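## Task

Place every stationery item in the bin labelled B, except the sticky-note pad; all other things stay on the table. No item may stick out past a bin's rim, and both bins must sit flat on the table at the end. Items count only if they stay put without the robot holding them. Finally open the gripper and pull the arm away.

## Robot and tools

Robot: one 7-joint arm (waist, shoulder, upper arm roll, elbow, forearm roll, wrist pitch, wrist roll) ending in a two-finger parallel gripper. Cameras: cam_head_left, cam_head_right, cam_wrist, each 672x504, returned in that order.

Frames. Scene frame: origin on the table top under the arm base, +z up, +y to the left when facing along +x. The base may sit slightly tilted. Gripper frame: fingers extend along +z, and they open and close along y. The reported hand point lies between the closed pads; closed fingertips extend about 22 mm past it (9 mm when fully open). Closing also pushes the tips about 13 mm outward, so keep that gap above the table.

execute_actions(actions): actions is a list of actions. Each action is a list of up to 15 rows, and each row lasts one control step of 1/30 s. If fewer than 15 rows are given, the last row repeats until 15 steps pass. Each row holds 9 numbers in [-1, 1]: dx, dy, dz, rx, ry, rz, position, force_limit, speed. The first six are an offset, in the gripper's own axes, from the gripper pose measured when that action began. They are not cumulative: every row in an action refers to that same starting pose. For the first action of a call, the start is the last pose a result reported. Scale: 1.0 equals 0.6 m for dx, dy, dz and 180 degrees for the rotation vector rx, ry, rz. An empty list only returns state and images. Each step, the controller limits the command to 70 mm and 16 degrees from the measured pose. It then favours position over orientation. After an action, the arm only drifts up to the last clipped pose, so large offsets need several actions.

Gripper numbers (absolute, not offsets). position: +1 means fully open (85 mm); around -0.8 the pads touch; -1 closes until blocked. force_limit: on a 40 mm item closed slowly, roughly 20 N at -1, 128 N at 0 and 235 N at +1. Thin or tiny items get less, since the pads also touch each other. speed: roughly 20 mm/s at -1, 85 at 0 and 150 at +1. A quick close adds up to about 5 N (speed 0) or 12 N (speed +1). Force and speed changes only apply after position changes by at least 0.01. To loosen a grip, open first. Except at force_limit -1, the fingers re-close on their own if the item slips.

move(target, speed, blocking): target is one 9-number row as above. The pose part is an offset in gripper axes from the pose in the latest result that shows one. The finger numbers are sent when the move starts. The path is a straight line lasting 0.5 to 10 s; it is cut off at 10 s. speed is in m/s, from 0.002 to 0.5, default 0.25, and turning is capped at twice that in rad/s. The path ignores obstacles, the hand may lag or overshoot, and faster moves or targets deeper into a contact press harder. blocking=false returns after 0.5 s while the arm keeps going. Until a result shows that move ended, new rows and moves are rejected; use wait or stop. The result adds a "move:" line: done (settled near target), off_target, moving, held (a check blocked the final step) or fault. It also lists active limits: paced means the pose was clipped; held means some steps were blocked, after which motion may speed up sharply. The distance to target is also given.

wait(seconds): 0 to 10; the arm keeps its last command, and a running move continues. Returns early when a move ends.
stop(): brakes a running move; it needs stopping distance, more when fast. The fingers continue.
zoom_image(camera, region): region is [x0, y0, x1, y1] in pixels of that camera's latest image, origin top-left, at most 504 by 504.
finished_scene(scene): pass the current scene number. It ends the scene for good and reports success; the next task appears there. The goal must already hold stably.

Reading results. end_effector_position (m) and end_effector_quat_wxyz are in the scene frame; the printed position can be off, more so at long reach. "Hand target" is where the controller is currently driving. "pose unreachable" means the clearance check altered or blocked the command; a post or block under the base counts as arm. object_status: 0 moving, 1 stopped while opening, 2 stopped while closing (a grip), 3 reached the requested position or pads touching (a small item may still be held). Any new position resets it to 0 briefly. With force_limit -1 it stays 2 even after losing the item. position_measured is in counts, not linear: 3 open, ~78 = 60 mm, ~130 = 40 mm, ~180 = 20 mm, ~230 pads touching. touch_left (gripper -y finger) and touch_right (+y finger) each have 28 cells in 7 groups of 4. Groups go from the fingertip toward the arm, and cells within a group run along gripper +x. Empty cells read near 0 (offset up to about 10, plus noise). An even grip reads about 30 at 10 N, 140 at 50 N, 240 at 100 N, with cells differing up to twofold. Closing on nothing loads the arm-side groups and leaves the tip groups near 0. They read n/a before any step runs. Joint torques follow the joint order and have fixed offsets, scaling and noise.

Joint ranges (rad): waist ±6.283, shoulder ±2.250, upper arm roll ±6.283, elbow ±2.580, forearm roll ±6.283, wrist pitch ±2.100, wrist roll ±6.283. The elbow never fully straightens.

Things to avoid. Load limits (N m): 48.6 for waist, shoulder, upper arm roll and elbow; 30.6 for forearm roll, wrist pitch and wrist roll. Held weight counts toward them. Reaching one triggers a TORQUE FAULT: the arm halts 10 s and the remaining call is dropped. Holding loads heats motors: a MOTOR HOT warning appears from 60 °C. At 75 °C an OVER-TEMPERATURE FAULT makes the arm sag. Never push or drop items off the table. Avoid drops, slips, slams and hard pushes, and do not tip the bins. Occasional outside tugs may disturb a held item or a loose object. Time spent moving counts, so prefer smooth and efficient motion.

Each tool is called after "Call:" by a JSON object that holds its "name" and its "arguments", one argument or row to a line.

## Session

Call:
{"name": "execute_actions", "arguments": {
  "actions": []
}}

Scene clock: 0.00 s.
end_effector_position=(+0.5228, +0.1523, +0.3004) position_measured=3 object_status=3 touch_left=n/a touch_right=n/a end_effector_quat_wxyz=(-0.120, +0.705, -0.309, -0.627)
Joint positions: [-0.174  0.716 -0.456  1.088 -0.139  1.664  3.23 ]
Joint velocities: [-0.001  0.    -0.    -0.    -0.     0.     0.001]
Joint torques (N m, as the joint torque sensors report them, + toward a larger angle): no reading
Hand target: +0.523, +0.152, +0.300; -0.120, +0.705, -0.309, -0.627

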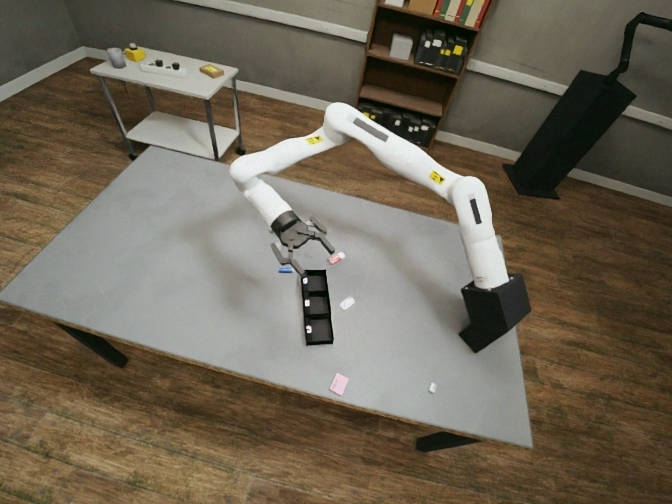

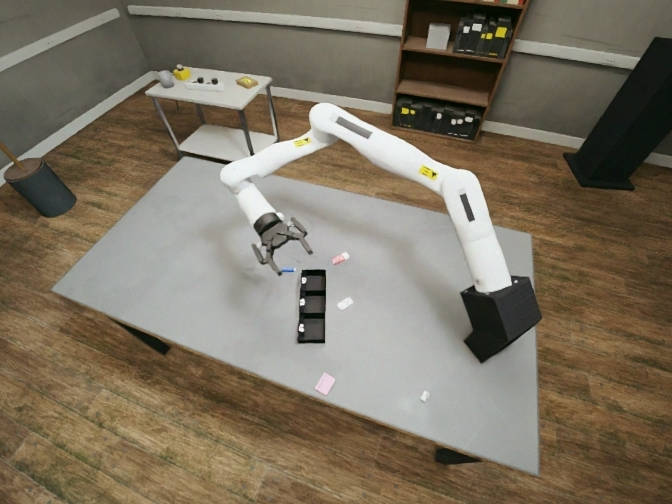

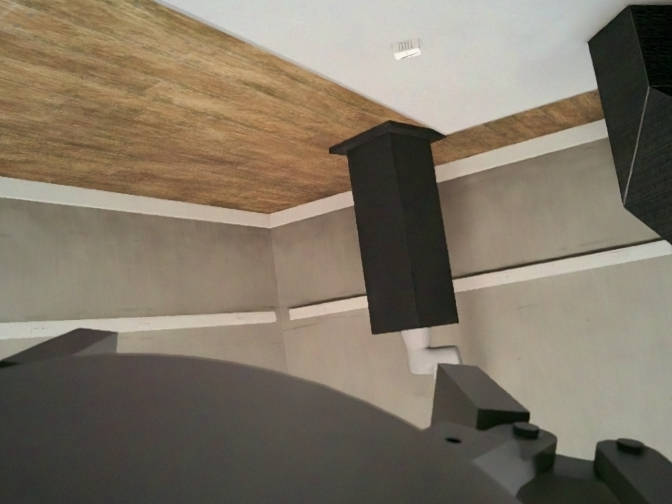

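Call:
{"name": "zoom_image", "arguments": {
  "camera": "cam_head_right",
  "region": [240,230,460,410]
}}

Region (240, 230, 460, 410) of cam_head_right's 672x504 image, scaled by 2.291, with more detail than that image has; it fills the top 412 rows of this view, and the rest is white.

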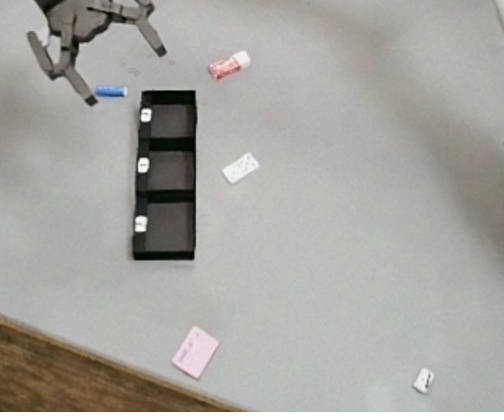

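Call:
{"name": "move", "arguments": {
  "target": [-0.056,0.083,-0.062,-0.085,0.444,-0.219,1,0,0],
  "speed": 0.4
}}

Scene clock: 11.30 s.
end_effector_position=(+0.5242, +0.1025, +0.3511) position_measured=3 object_status=3 touch_left=((6 5 2 -7) (4 -4 5 9) (-7 1 -1 5) (3 -4 17 13) (0 -5 -3 -3) (-3 -9 23 0) (-6 4 2 0)) touch_right=((8 9 9 4) (1 0 1 -2) (-2 -2 4 -1) (-1 7 -10 5) (6 -10 3 -1) (7 6 -1 5) (3 -1 -8 11)) end_effector_quat_wxyz=(+0.000, +1.000, +0.001, +0.000)
Joint positions: [-0.914  0.462 -0.429  1.59   0.921  1.692  3.192]
Joint velocities: [-0.005 -0.002 -0.007  0.003  0.003  0.003 -0.004]
Joint torques (N m, as the joint torque sensors report them, + toward a larger angle): [-12.36  -9.09  -6.97  -5.36   0.01  -0.38   0.07]
Hand target: +0.524, +0.103, +0.351; -0.000, +1.000, +0.002, +0.001
Off the commanded pose: 0.001 m, 0 deg.
move: done

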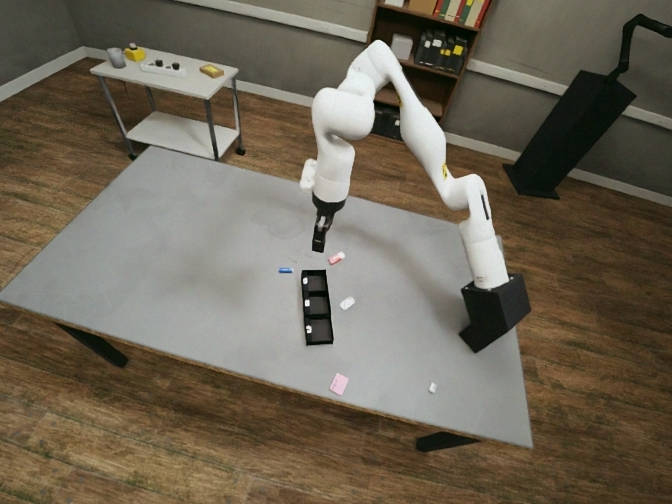

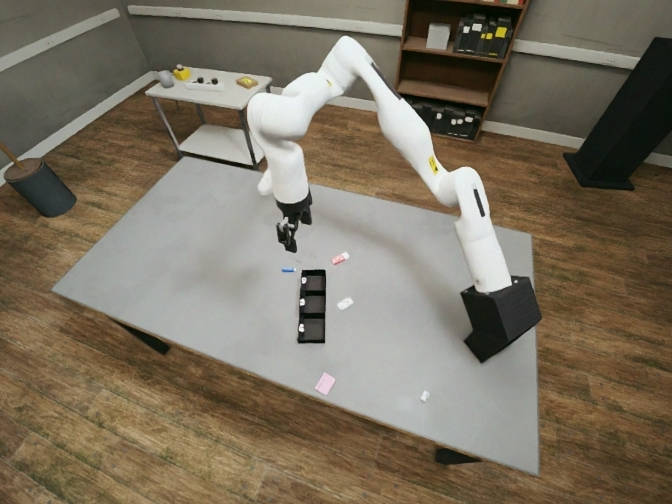

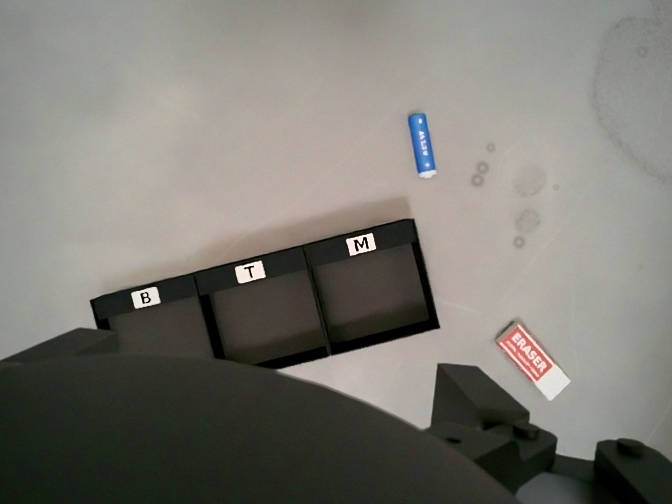

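Call:
{"name": "move", "arguments": {
  "target": [-0.1,0.25,0,0,0,0,1,0,0]
}}

Call:
{"name": "move", "arguments": {
  "target": [0,0,0.25,0,0,0,1,0,0]
}}

Call:
{"name": "zoom_image", "arguments": {
  "camera": "cam_head_left",
  "region": [400,365,460,410]
}}

Scene clock: 16.27 s.
end_effector_position=(+0.4640, -0.0472, +0.3512) position_measured=3 object_status=3 touch_left=((10 -8 5 -6) (-1 1 -5 2) (2 4 -4 -3) (13 4 -7 10) (7 -2 4 7) (-3 -17 18 0) (4 3 -2 -4)) touch_right=((16 12 2 8) (7 -16 -12 5) (17 -4 -8 6) (-3 -6 2 -7) (-12 -1 8 -1) (-5 -16 7 5) (7 -5 -4 -11)) end_effector_quat_wxyz=(+0.000, +1.000, +0.002, -0.000)
Joint positions: [-0.843  0.063 -0.464  1.952  0.781  1.648  3.242]
Joint velocities: [ 0.001 -0.012  0.     0.    -0.    -0.001  0.001]
Joint torques (N m, as the joint torque sensors report them, + toward a larger angle): [-6.34 -5.42 -5.95 -6.36 -0.07 -0.27  0.37]
Hand target: +0.464, -0.048, +0.351; +0.000, +1.000, +0.001, +0.000
Off the commanded pose: 0.001 m, 0 deg.
move: done

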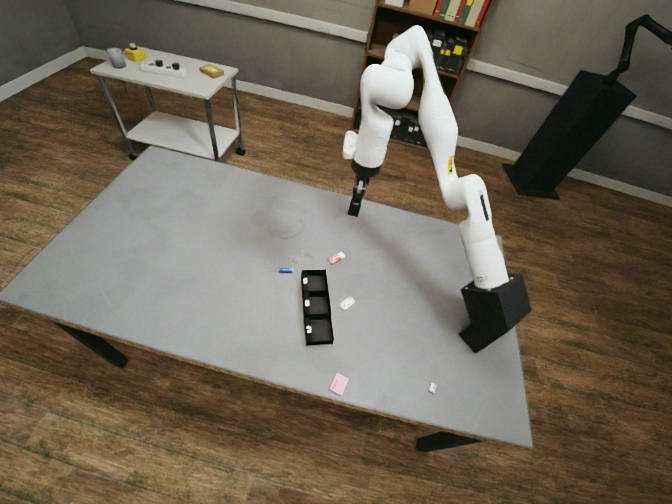

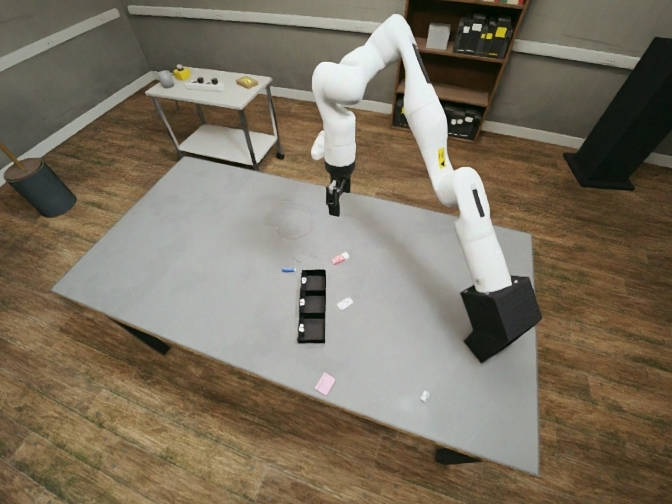

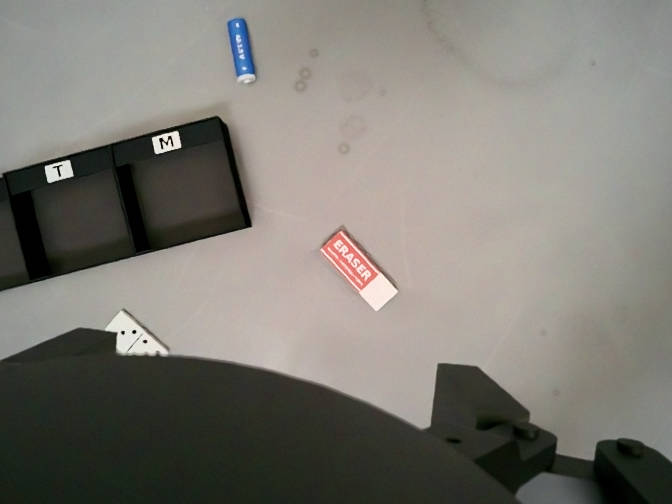

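Scene clock: 17.27 s.
end_effector_position=(+0.4634, -0.0473, +0.2015) position_measured=3 object_status=3 touch_left=((14 -1 2 3) (1 -2 10 2) (-5 5 0 -4) (4 2 -5 6) (-1 -13 13 2) (4 -1 2 -1) (7 -4 0 8)) touch_right=((9 0 2 -2) (-1 0 2 11) (-11 1 4 -5) (1 13 7 7) (1 -7 10 0) (1 4 4 -1) (-7 3 -6 -11)) end_effector_quat_wxyz=(+0.000, +1.000, +0.003, -0.000)
Joint positions: [-0.638  0.152 -0.292  2.215  1.028  1.204  3.167]
Joint velocities: [ 0.001  0.005  0.005  0.    -0.001 -0.002  0.001]
Joint torques (N m, as the joint torque sensors report them, + toward a larger angle): [-6.36 -7.65 -5.74 -4.59  0.06 -0.11  0.35]
Hand target: +0.463, -0.047, +0.201; +0.000, +1.000, +0.003, -0.000
Off the commanded pose: 0.001 m, 0 deg.
move: done

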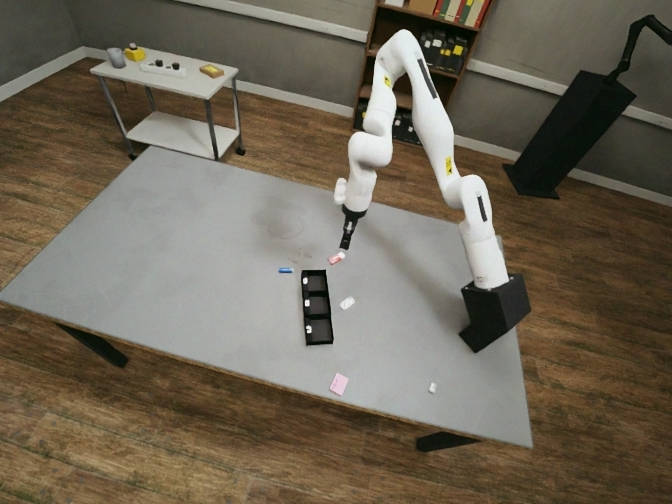

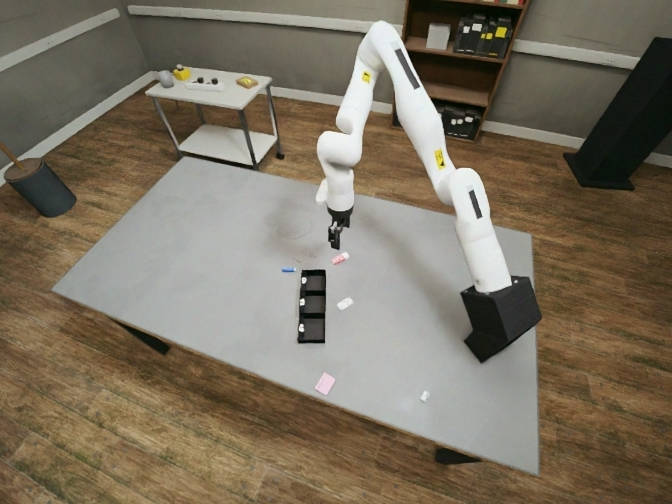

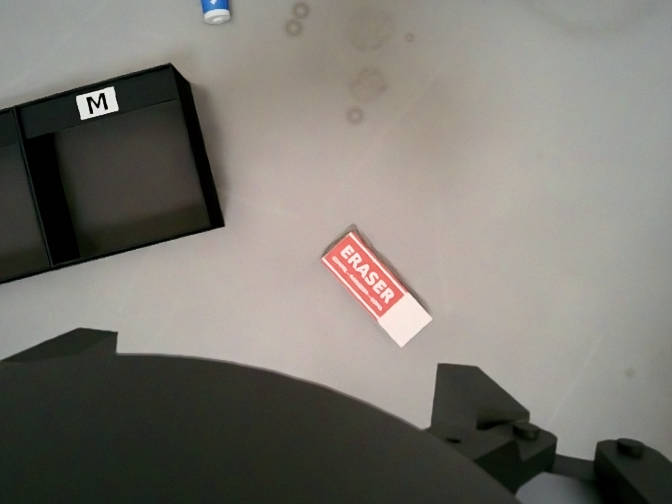

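Region (400, 365, 460, 410) of cam_head_left's 672x504 image, scaled by 8.400, with more detail than that image has; it fills the top 378 rows of this view, and the rest is white.

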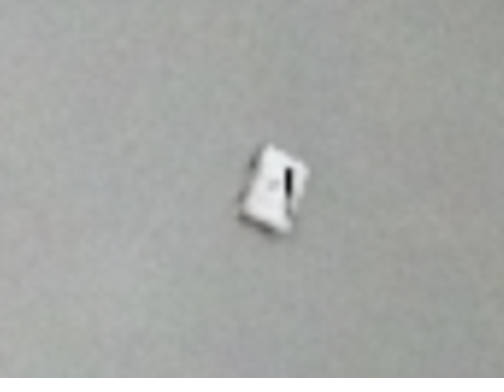

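Call:
{"name": "move", "arguments": {
  "target": [0.027,0.075,0.2,0,0,-0.272,0.3,-0.6,0.5]
}}

Scene clock: 28.40 s.
end_effector_position=(+0.4792, -0.0921, +0.0817) position_measured=91 object_status=3 touch_left=((4 -7 -10 3) (-4 2 -3 3) (3 9 4 -4) (20 -2 0 9) (-10 5 2 -1) (0 -11 10 8) (1 4 2 3)) touch_right=((5 -12 8 -3) (9 -3 0 -4) (-15 -9 -2 -3) (1 -4 6 2) (-1 -2 3 -13) (-5 -7 6 -7) (8 -10 -1 3)) end_effector_quat_wxyz=(-0.000, +0.909, +0.417, +0.000)
Joint positions: [-0.35   0.253 -0.135  2.278  1.386  0.877  3.983]
Joint velocities: [ 0.002  0.002  0.007  0.    -0.    -0.001  0.   ]
Joint torques (N m, as the joint torque sensors report them, + toward a larger angle): [ -6.71 -10.68  -5.2   -1.42   0.02   0.07   0.4 ]
Hand target: +0.479, -0.092, +0.081; -0.000, +0.909, +0.417, -0.000
Off the commanded pose: 0.001 m, 0 deg.
move: done

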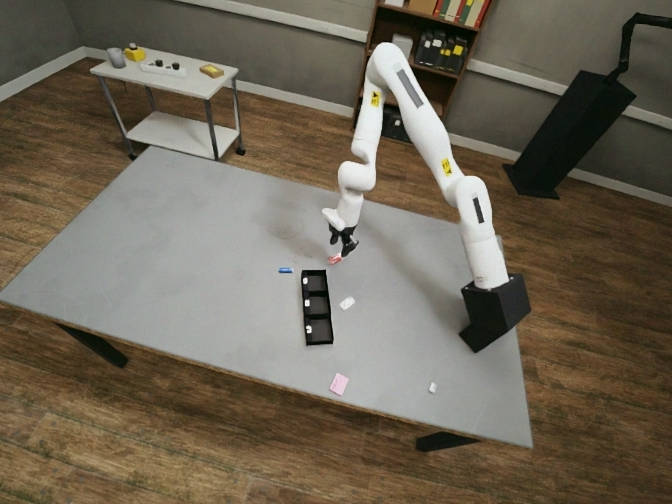

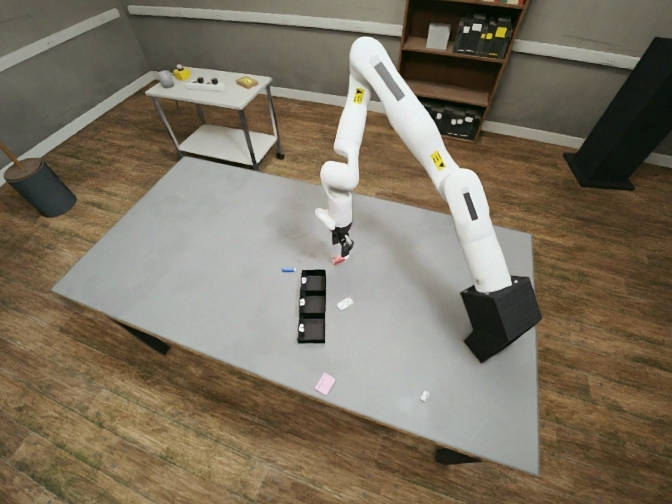

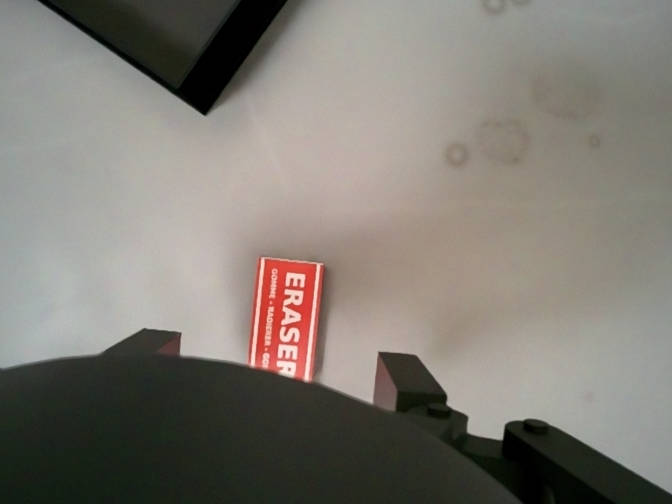

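Call:
{"name": "move", "arguments": {
  "target": [0.004,0,0.093,0,0,0,0.3,-0.6,0.5],
  "speed": 0.08
}}

Call:
{"name": "move", "arguments": {
  "target": [0,0,0,0,0,0,-1,-0.6,0]
}}

Scene clock: 34.20 s.
end_effector_position=(+0.4807, -0.0902, +0.0261) position_measured=91 object_status=3 touch_left=((6 -7 -5 -9) (-12 -22 5 3) (8 7 -3 0) (6 -11 -4 10) (-6 -6 7 2) (-7 -10 11 7) (6 1 0 -3)) touch_right=((14 2 16 1) (6 1 24 -3) (4 -4 -14 -3) (0 5 -2 -3) (-4 -4 10 5) (5 4 4 4) (6 -10 -3 -8)) end_effector_quat_wxyz=(-0.001, +0.909, +0.417, +0.000)
Joint positions: [-0.269  0.381 -0.081  2.259  1.591  0.793  3.85 ]
Joint velocities: [ 0.001  0.007  0.005  0.001  0.    -0.001 -0.001]
Joint torques (N m, as the joint torque sensors report them, + toward a larger angle): [ -7.18 -12.07  -5.02  -0.06   0.03  -0.09   0.38]
Hand target: +0.480, -0.090, +0.026; -0.001, +0.909, +0.417, -0.000
Off the commanded pose: 0.000 m, 0 deg.
move: done

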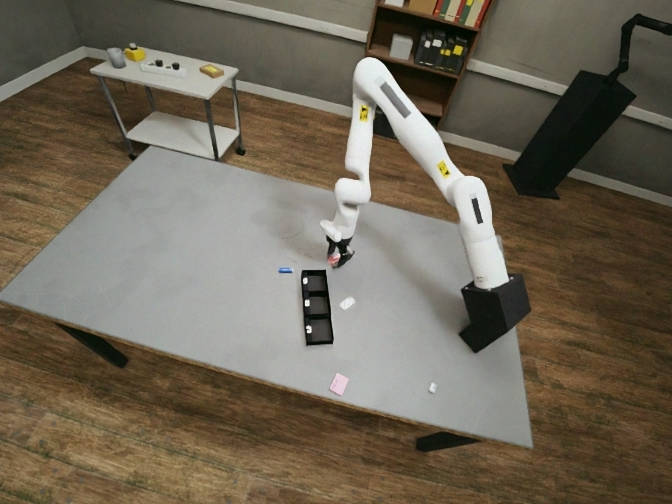

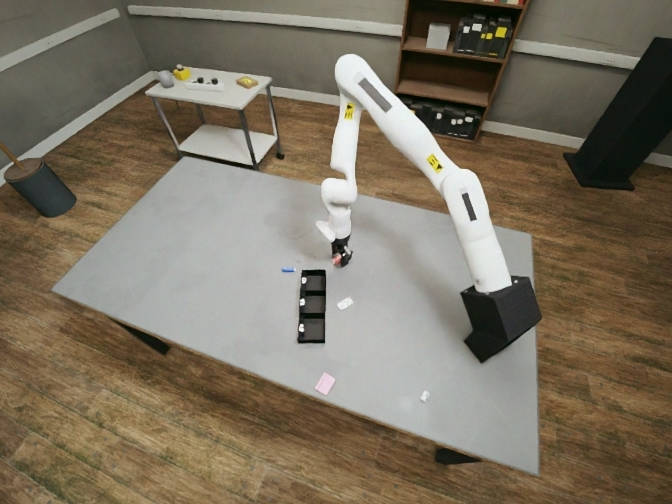

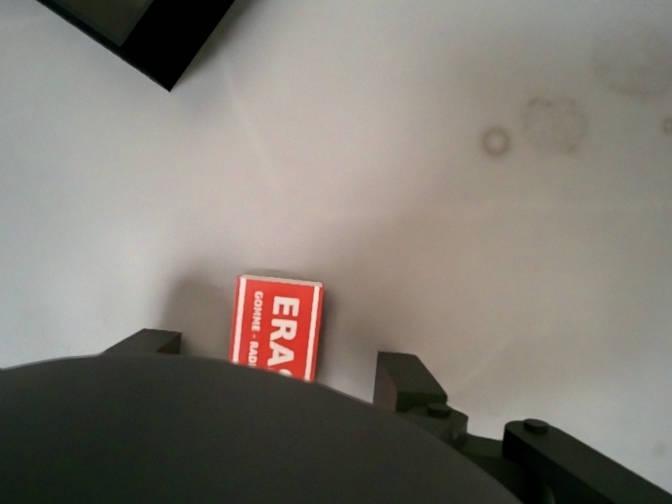

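Scene clock: 34.87 s.
end_effector_position=(+0.4807, -0.0902, +0.0263) position_measured=177 object_status=2 touch_left=((456 377 670 638) (157 215 245 200) (20 14 29 12) (4 4 -8 5) (1 4 4 6) (-6 -2 18 2) (-3 6 -4 -3)) touch_right=((416 589 465 503) (209 209 208 221) (13 26 14 31) (2 1 -11 -16) (-10 7 0 -1) (9 0 2 7) (-6 -9 -8 -7)) end_effector_quat_wxyz=(-0.001, +0.909, +0.417, +0.000)
Joint positions: [-0.269  0.38  -0.082  2.26   1.591  0.793  3.85 ]
Joint velocities: [ 0.    -0.     0.     0.    -0.001  0.    -0.001]
Joint torques (N m, as the joint torque sensors report them, + toward a larger angle): [ -7.28 -11.62  -4.66  -0.23   0.07  -0.21   0.32]
Hand target: +0.481, -0.090, +0.026; -0.001, +0.909, +0.417, +0.000
Off the commanded pose: 0.000 m, 0 deg.
move: done

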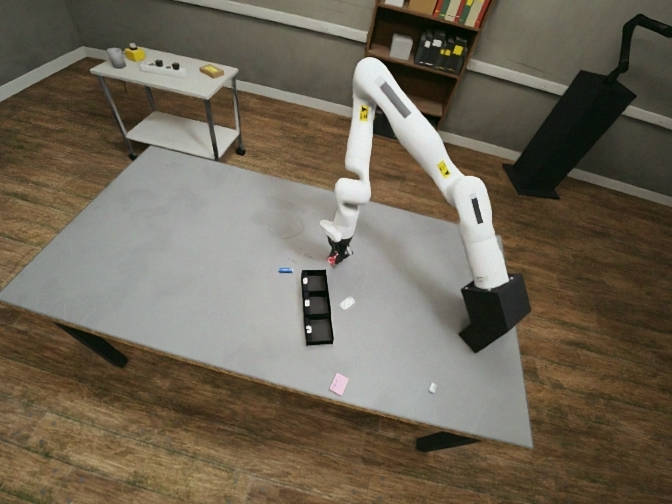

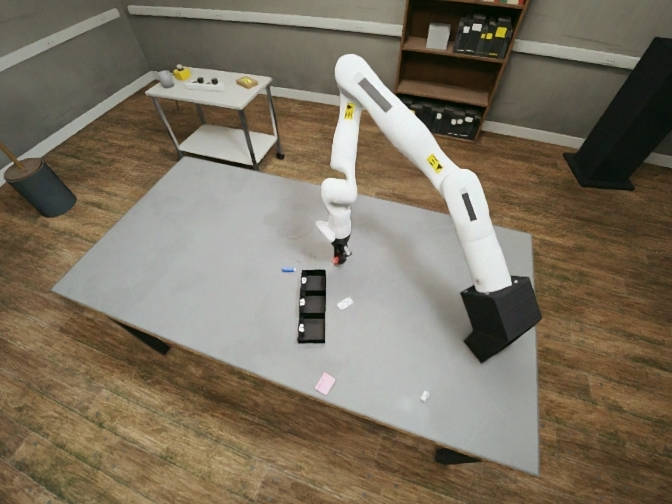

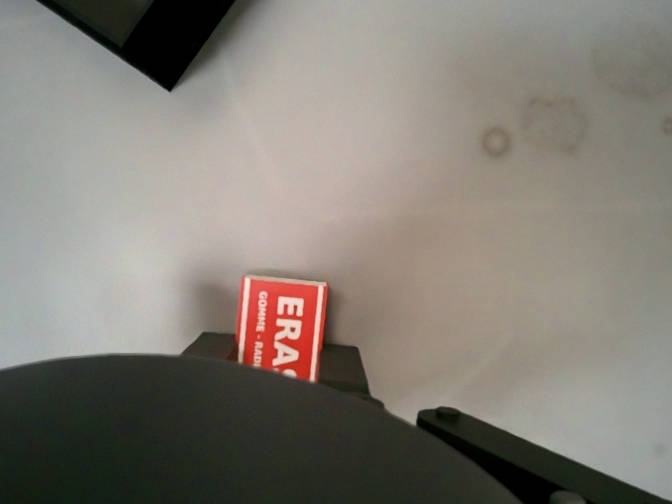

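Call:
{"name": "move", "arguments": {
  "target": [0,0,-0.15,0,0,0,-1,-0.6,0]
}}

Call:
{"name": "move", "arguments": {
  "target": [0.358,-0.341,0,0,0,-0.339,-1,-0.6,0],
  "speed": 0.35
}}

Scene clock: 39.13 s.
end_effector_position=(+0.4810, -0.0903, +0.1162) position_measured=177 object_status=2 touch_left=((462 387 671 642) (166 225 241 186) (29 39 16 21) (3 -1 -6 11) (-7 0 -6 7) (1 -11 18 1) (-7 4 1 -7)) touch_right=((408 588 466 497) (205 205 218 229) (19 26 17 33) (0 -8 3 -2) (0 0 7 -7) (-5 -4 1 2) (13 -8 2 -3)) end_effector_quat_wxyz=(-0.000, +0.909, +0.417, +0.000)
Joint positions: [-0.405  0.186 -0.175  2.265  1.263  0.952  4.06 ]
Joint velocities: [-0.    -0.004 -0.002 -0.    -0.001  0.    -0.001]
Joint torques (N m, as the joint torque sensors report them, + toward a larger angle): [ -6.63 -10.05  -5.6   -2.34   0.    -0.28   0.36]
Hand target: +0.481, -0.090, +0.116; -0.000, +0.909, +0.417, +0.001
Off the commanded pose: 0.000 m, 0 deg.
move: done

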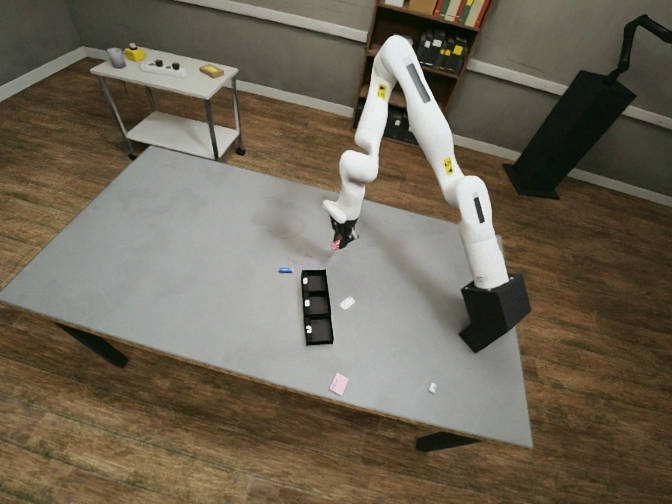

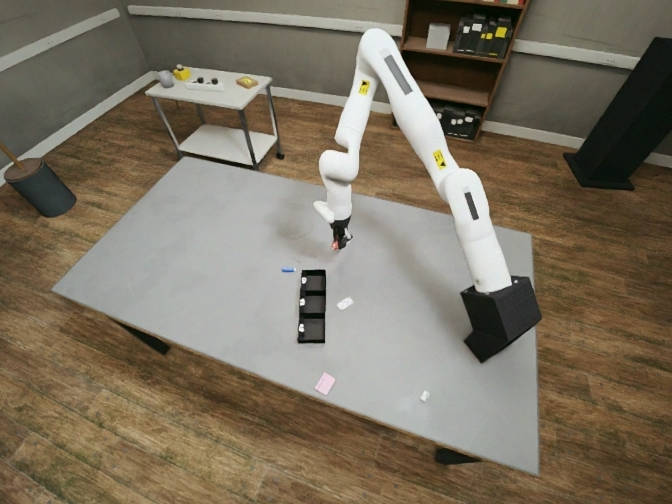

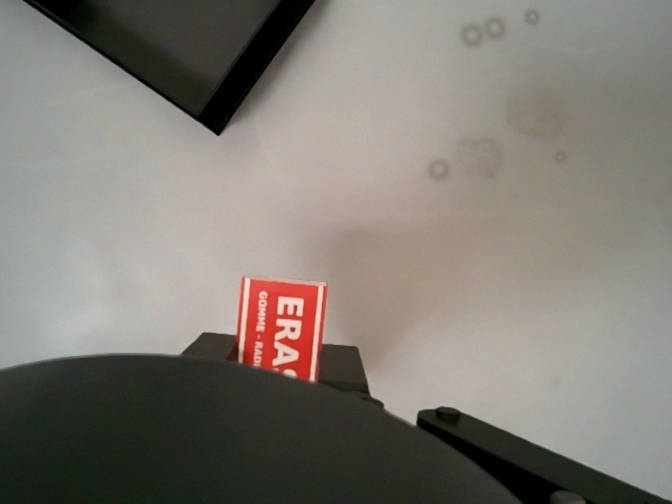

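Scene clock: 41.07 s.
end_effector_position=(+0.4681, +0.2060, +0.1164) position_measured=177 object_status=2 touch_left=((436 382 671 633) (158 220 237 184) (14 24 43 13) (9 -2 -1 13) (-3 -5 -5 1) (2 -16 7 4) (9 2 -2 -5)) touch_right=((405 608 460 512) (208 208 216 223) (19 39 24 34) (-3 4 -11 -7) (-10 7 -3 -6) (0 1 8 10) (8 -4 -5 -5)) end_effector_quat_wxyz=(+0.000, +0.572, +0.820, +0.001)
Joint positions: [-0.739  0.864 -0.323  1.771  1.241  1.254  4.765]
Joint velocities: [-0.002  0.011 -0.001 -0.002 -0.001  0.001 -0.   ]
Joint torques (N m, as the joint torque sensors report them, + toward a larger angle): [-15.48 -12.73  -8.05  -2.95  -0.02  -0.23   0.35]
Hand target: +0.468, +0.206, +0.116; +0.000, +0.572, +0.821, +0.001
Off the commanded pose: 0.002 m, 0 deg.
move: done

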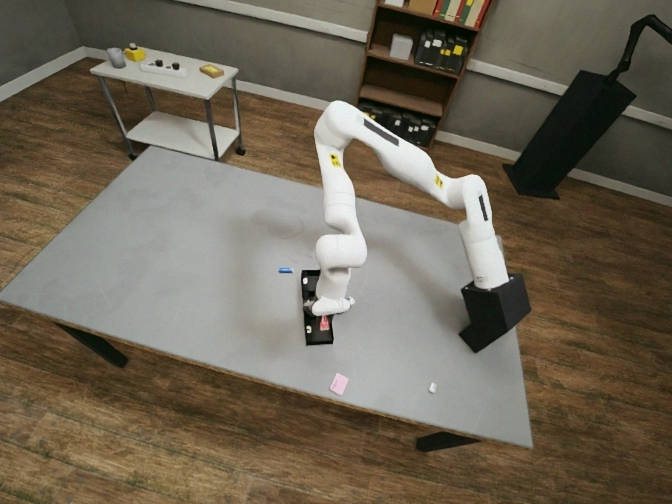

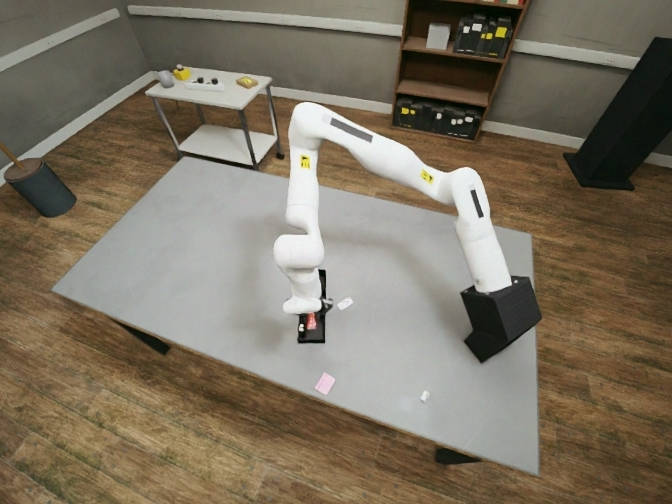

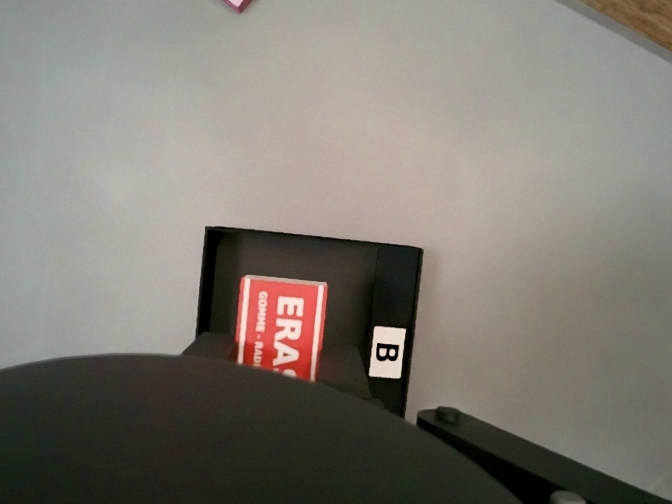

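Call:
{"name": "move", "arguments": {
  "target": [0.002,-0.009,0.138,0,0,0,-1,-0.6,0],
  "speed": 0.07
}}

Call:
{"name": "move", "arguments": {
  "target": [0,0,0,0,0,0,-0.24,-0.6,-0.5]
}}

Call:
{"name": "move", "arguments": {
  "target": [0,0,-0.2,0,0,0,-0.24,-0.6,0],
  "speed": 0.15
}}

Call:
{"name": "move", "arguments": {
  "target": [0.25,-0.5,-0.1,0,0,0,0.3,-0.6,0]
}}

Scene clock: 48.40 s.
end_effector_position=(+0.4626, +0.2054, +0.0338) position_measured=177 object_status=2 touch_left=((461 374 659 644) (161 221 232 197) (25 33 32 27) (8 -4 1 13) (2 -2 7 5) (9 -5 17 7) (9 6 -10 -8)) touch_right=((415 582 455 510) (205 210 220 221) (26 25 32 22) (10 -5 -6 13) (-12 -4 17 -8) (0 5 10 10) (4 -6 2 0)) end_effector_quat_wxyz=(+0.000, +0.572, +0.820, +0.001)
Joint positions: [-0.649  0.969 -0.256  1.785  1.389  1.135  4.695]
Joint velocities: [-0.     0.     0.     0.     0.     0.001 -0.001]
Joint torques (N m, as the joint torque sensors report them, + toward a larger angle): [-15.17 -12.78  -7.86  -1.51  -0.02  -0.29   0.37]
Hand target: +0.462, +0.205, +0.034; -0.000, +0.572, +0.820, +0.001
Off the commanded pose: 0.000 m, 0 deg.
move: done

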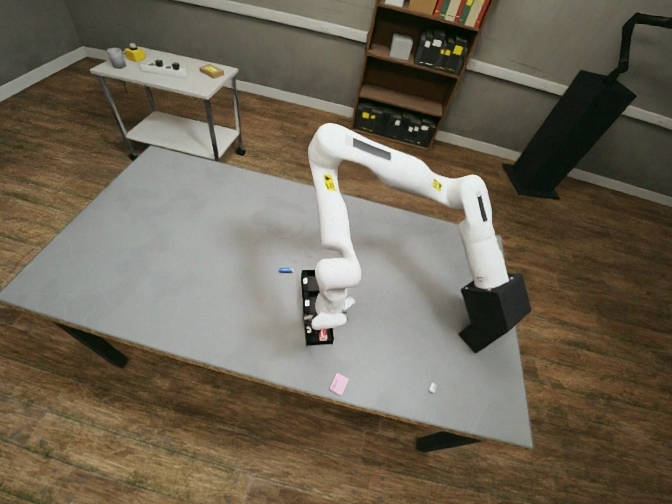

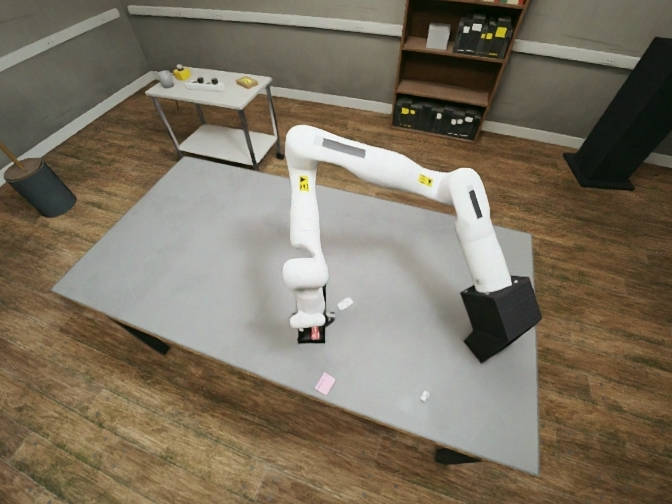

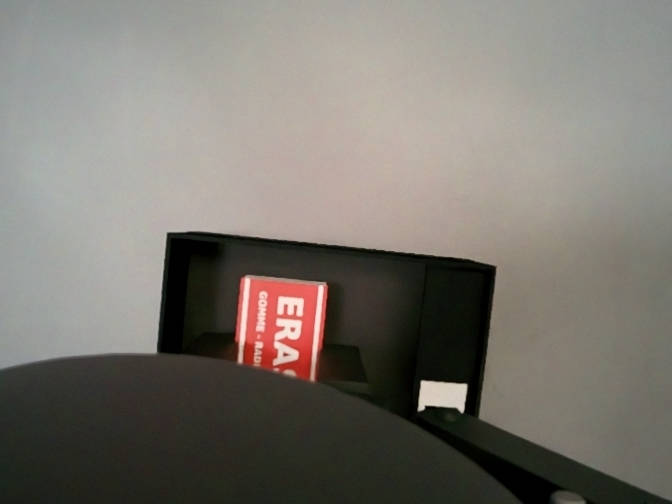

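Scene clock: 48.90 s.
end_effector_position=(+0.4626, +0.2054, +0.0338) position_measured=159 object_status=0 touch_left=((-9 -5 0 -7) (-9 -14 8 -1) (8 4 -7 0) (12 -6 5 16) (6 -8 6 3) (0 -10 5 2) (2 4 -1 -4)) touch_right=((18 -1 11 -2) (1 -2 -3 -2) (-9 4 -14 -9) (2 0 1 -3) (-2 -1 2 0) (-13 7 9 -5) (3 -9 -12 -10)) end_effector_quat_wxyz=(+0.000, +0.572, +0.820, +0.001)
Joint positions: [-0.649  0.969 -0.256  1.785  1.389  1.135  4.695]
Joint velocities: [ 0.    -0.001 -0.    -0.     0.    -0.001 -0.001]
Joint torques (N m, as the joint torque sensors report them, + toward a larger angle): [-15.4  -12.99  -7.81  -1.63  -0.02  -0.13   0.29]
Hand target: +0.463, +0.205, +0.034; +0.000, +0.572, +0.820, +0.001
Off the commanded pose: 0.000 m, 0 deg.
move: done

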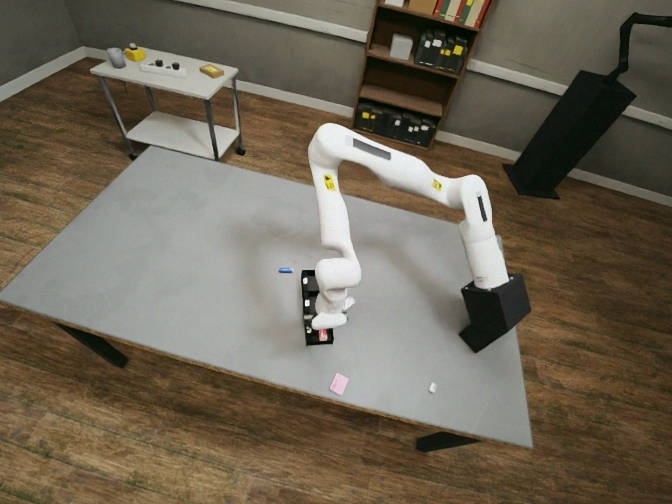

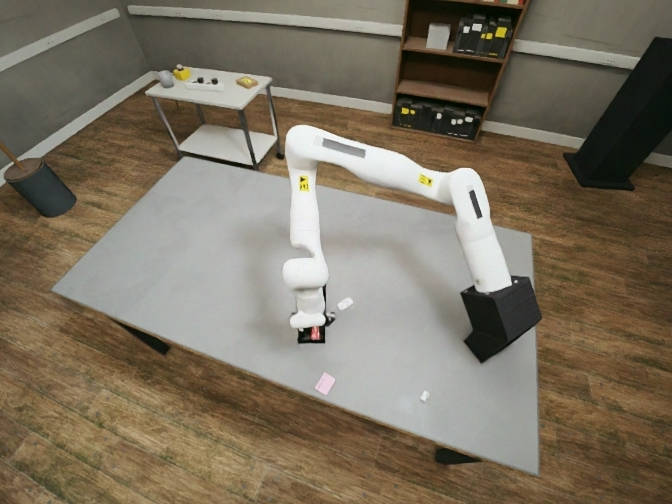

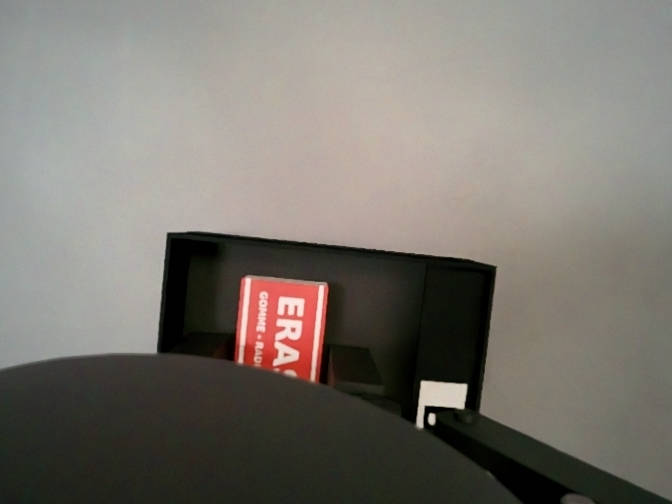

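Scene clock: 50.00 s.
end_effector_position=(+0.4628, +0.2052, +0.1536) position_measured=159 object_status=3 touch_left=((4 4 2 -2) (13 -6 -11 5) (3 5 -4 -4) (2 -3 -1 8) (3 -7 -4 6) (-4 -8 16 11) (2 -6 -5 -3)) touch_right=((5 9 10 18) (12 5 -8 8) (-3 1 -7 -2) (5 -7 -11 11) (2 -2 -2 -10) (-14 1 14 2) (5 8 -12 13)) end_effector_quat_wxyz=(+0.000, +0.572, +0.820, +0.001)
Joint positions: [-0.788  0.824 -0.351  1.77   1.18   1.311  4.773]
Joint velocities: [-0.002 -0.003 -0.003 -0.001  0.     0.003  0.   ]
Joint torques (N m, as the joint torque sensors report them, + toward a larger angle): [-14.98 -12.39  -8.1   -3.46  -0.25  -0.32   0.31]
Hand target: +0.463, +0.205, +0.154; +0.000, +0.572, +0.820, +0.001
Off the commanded pose: 0.000 m, 0 deg.
move: done

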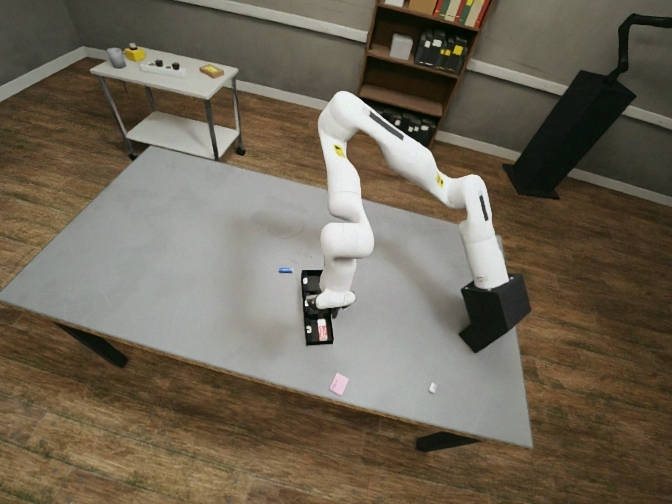

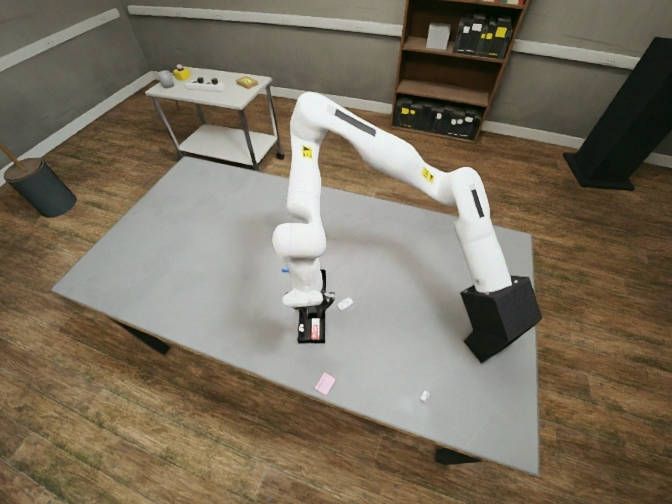

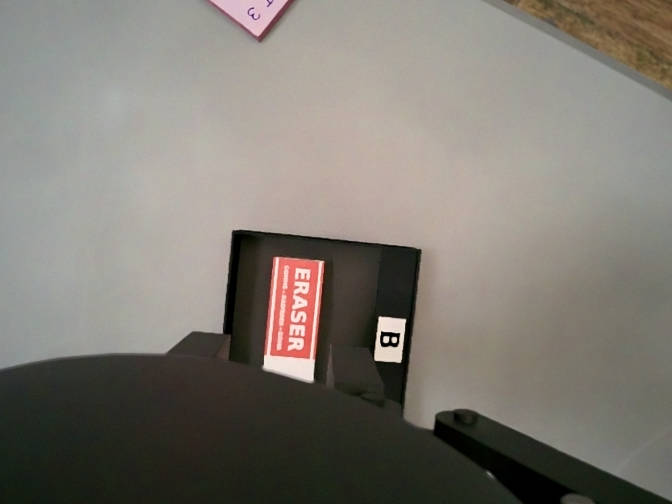

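Scene clock: 51.73 s.
end_effector_position=(+0.1296, +0.2443, +0.2138) position_measured=91 object_status=3 touch_left=((6 -1 4 6) (-1 -10 -2 -11) (-9 3 1 5) (4 3 -2 9) (-3 3 4 -1) (-6 -15 14 -1) (7 -1 -5 2)) touch_right=((9 5 8 2) (-7 -1 4 0) (-21 5 -1 -14) (7 -4 -6 -14) (-2 -5 1 -6) (5 -1 10 -5) (0 2 -3 -1)) end_effector_quat_wxyz=(-0.001, +0.573, +0.820, +0.001)
Joint positions: [-1.335  1.224 -0.497  1.955  1.015  1.271  3.939]
Joint velocities: [-0.009  0.01  -0.003 -0.001  0.002  0.002 -0.001]
Joint torques (N m, as the joint torque sensors report them, + toward a larger angle): [-10.79 -12.23  -7.03  -4.58   0.16  -0.46   0.26]
Hand target: +0.129, +0.244, +0.214; -0.001, +0.572, +0.820, +0.001
Off the commanded pose: 0.002 m, 0 deg.
move: done

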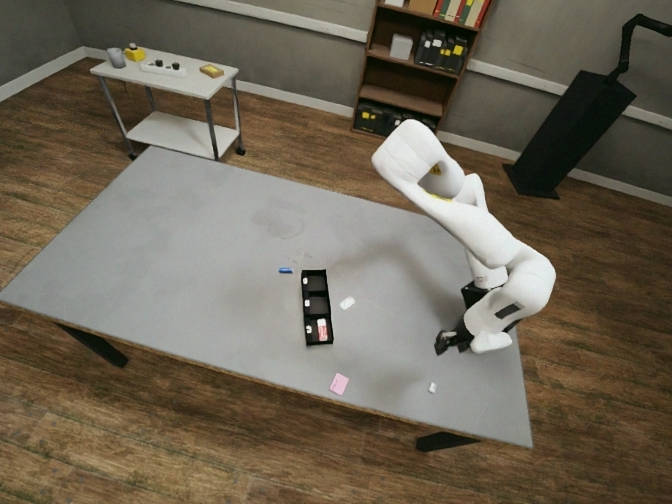

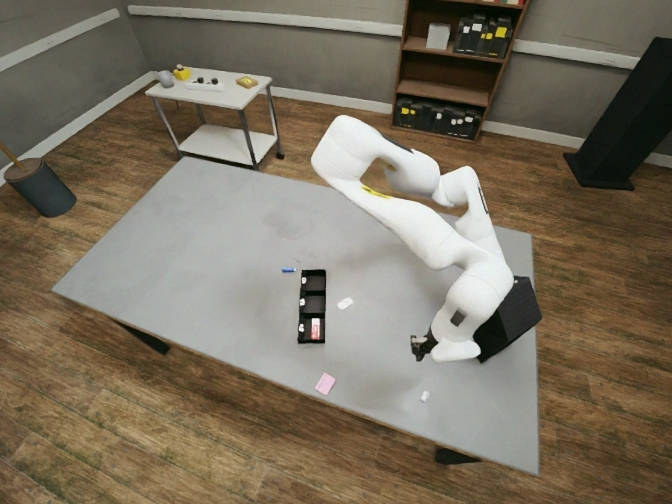

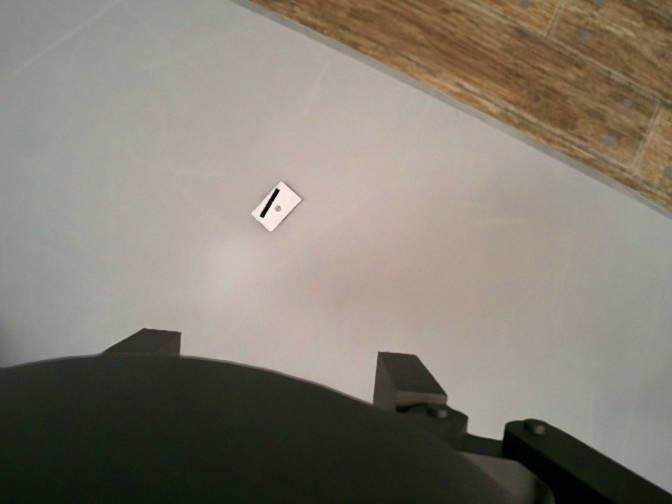

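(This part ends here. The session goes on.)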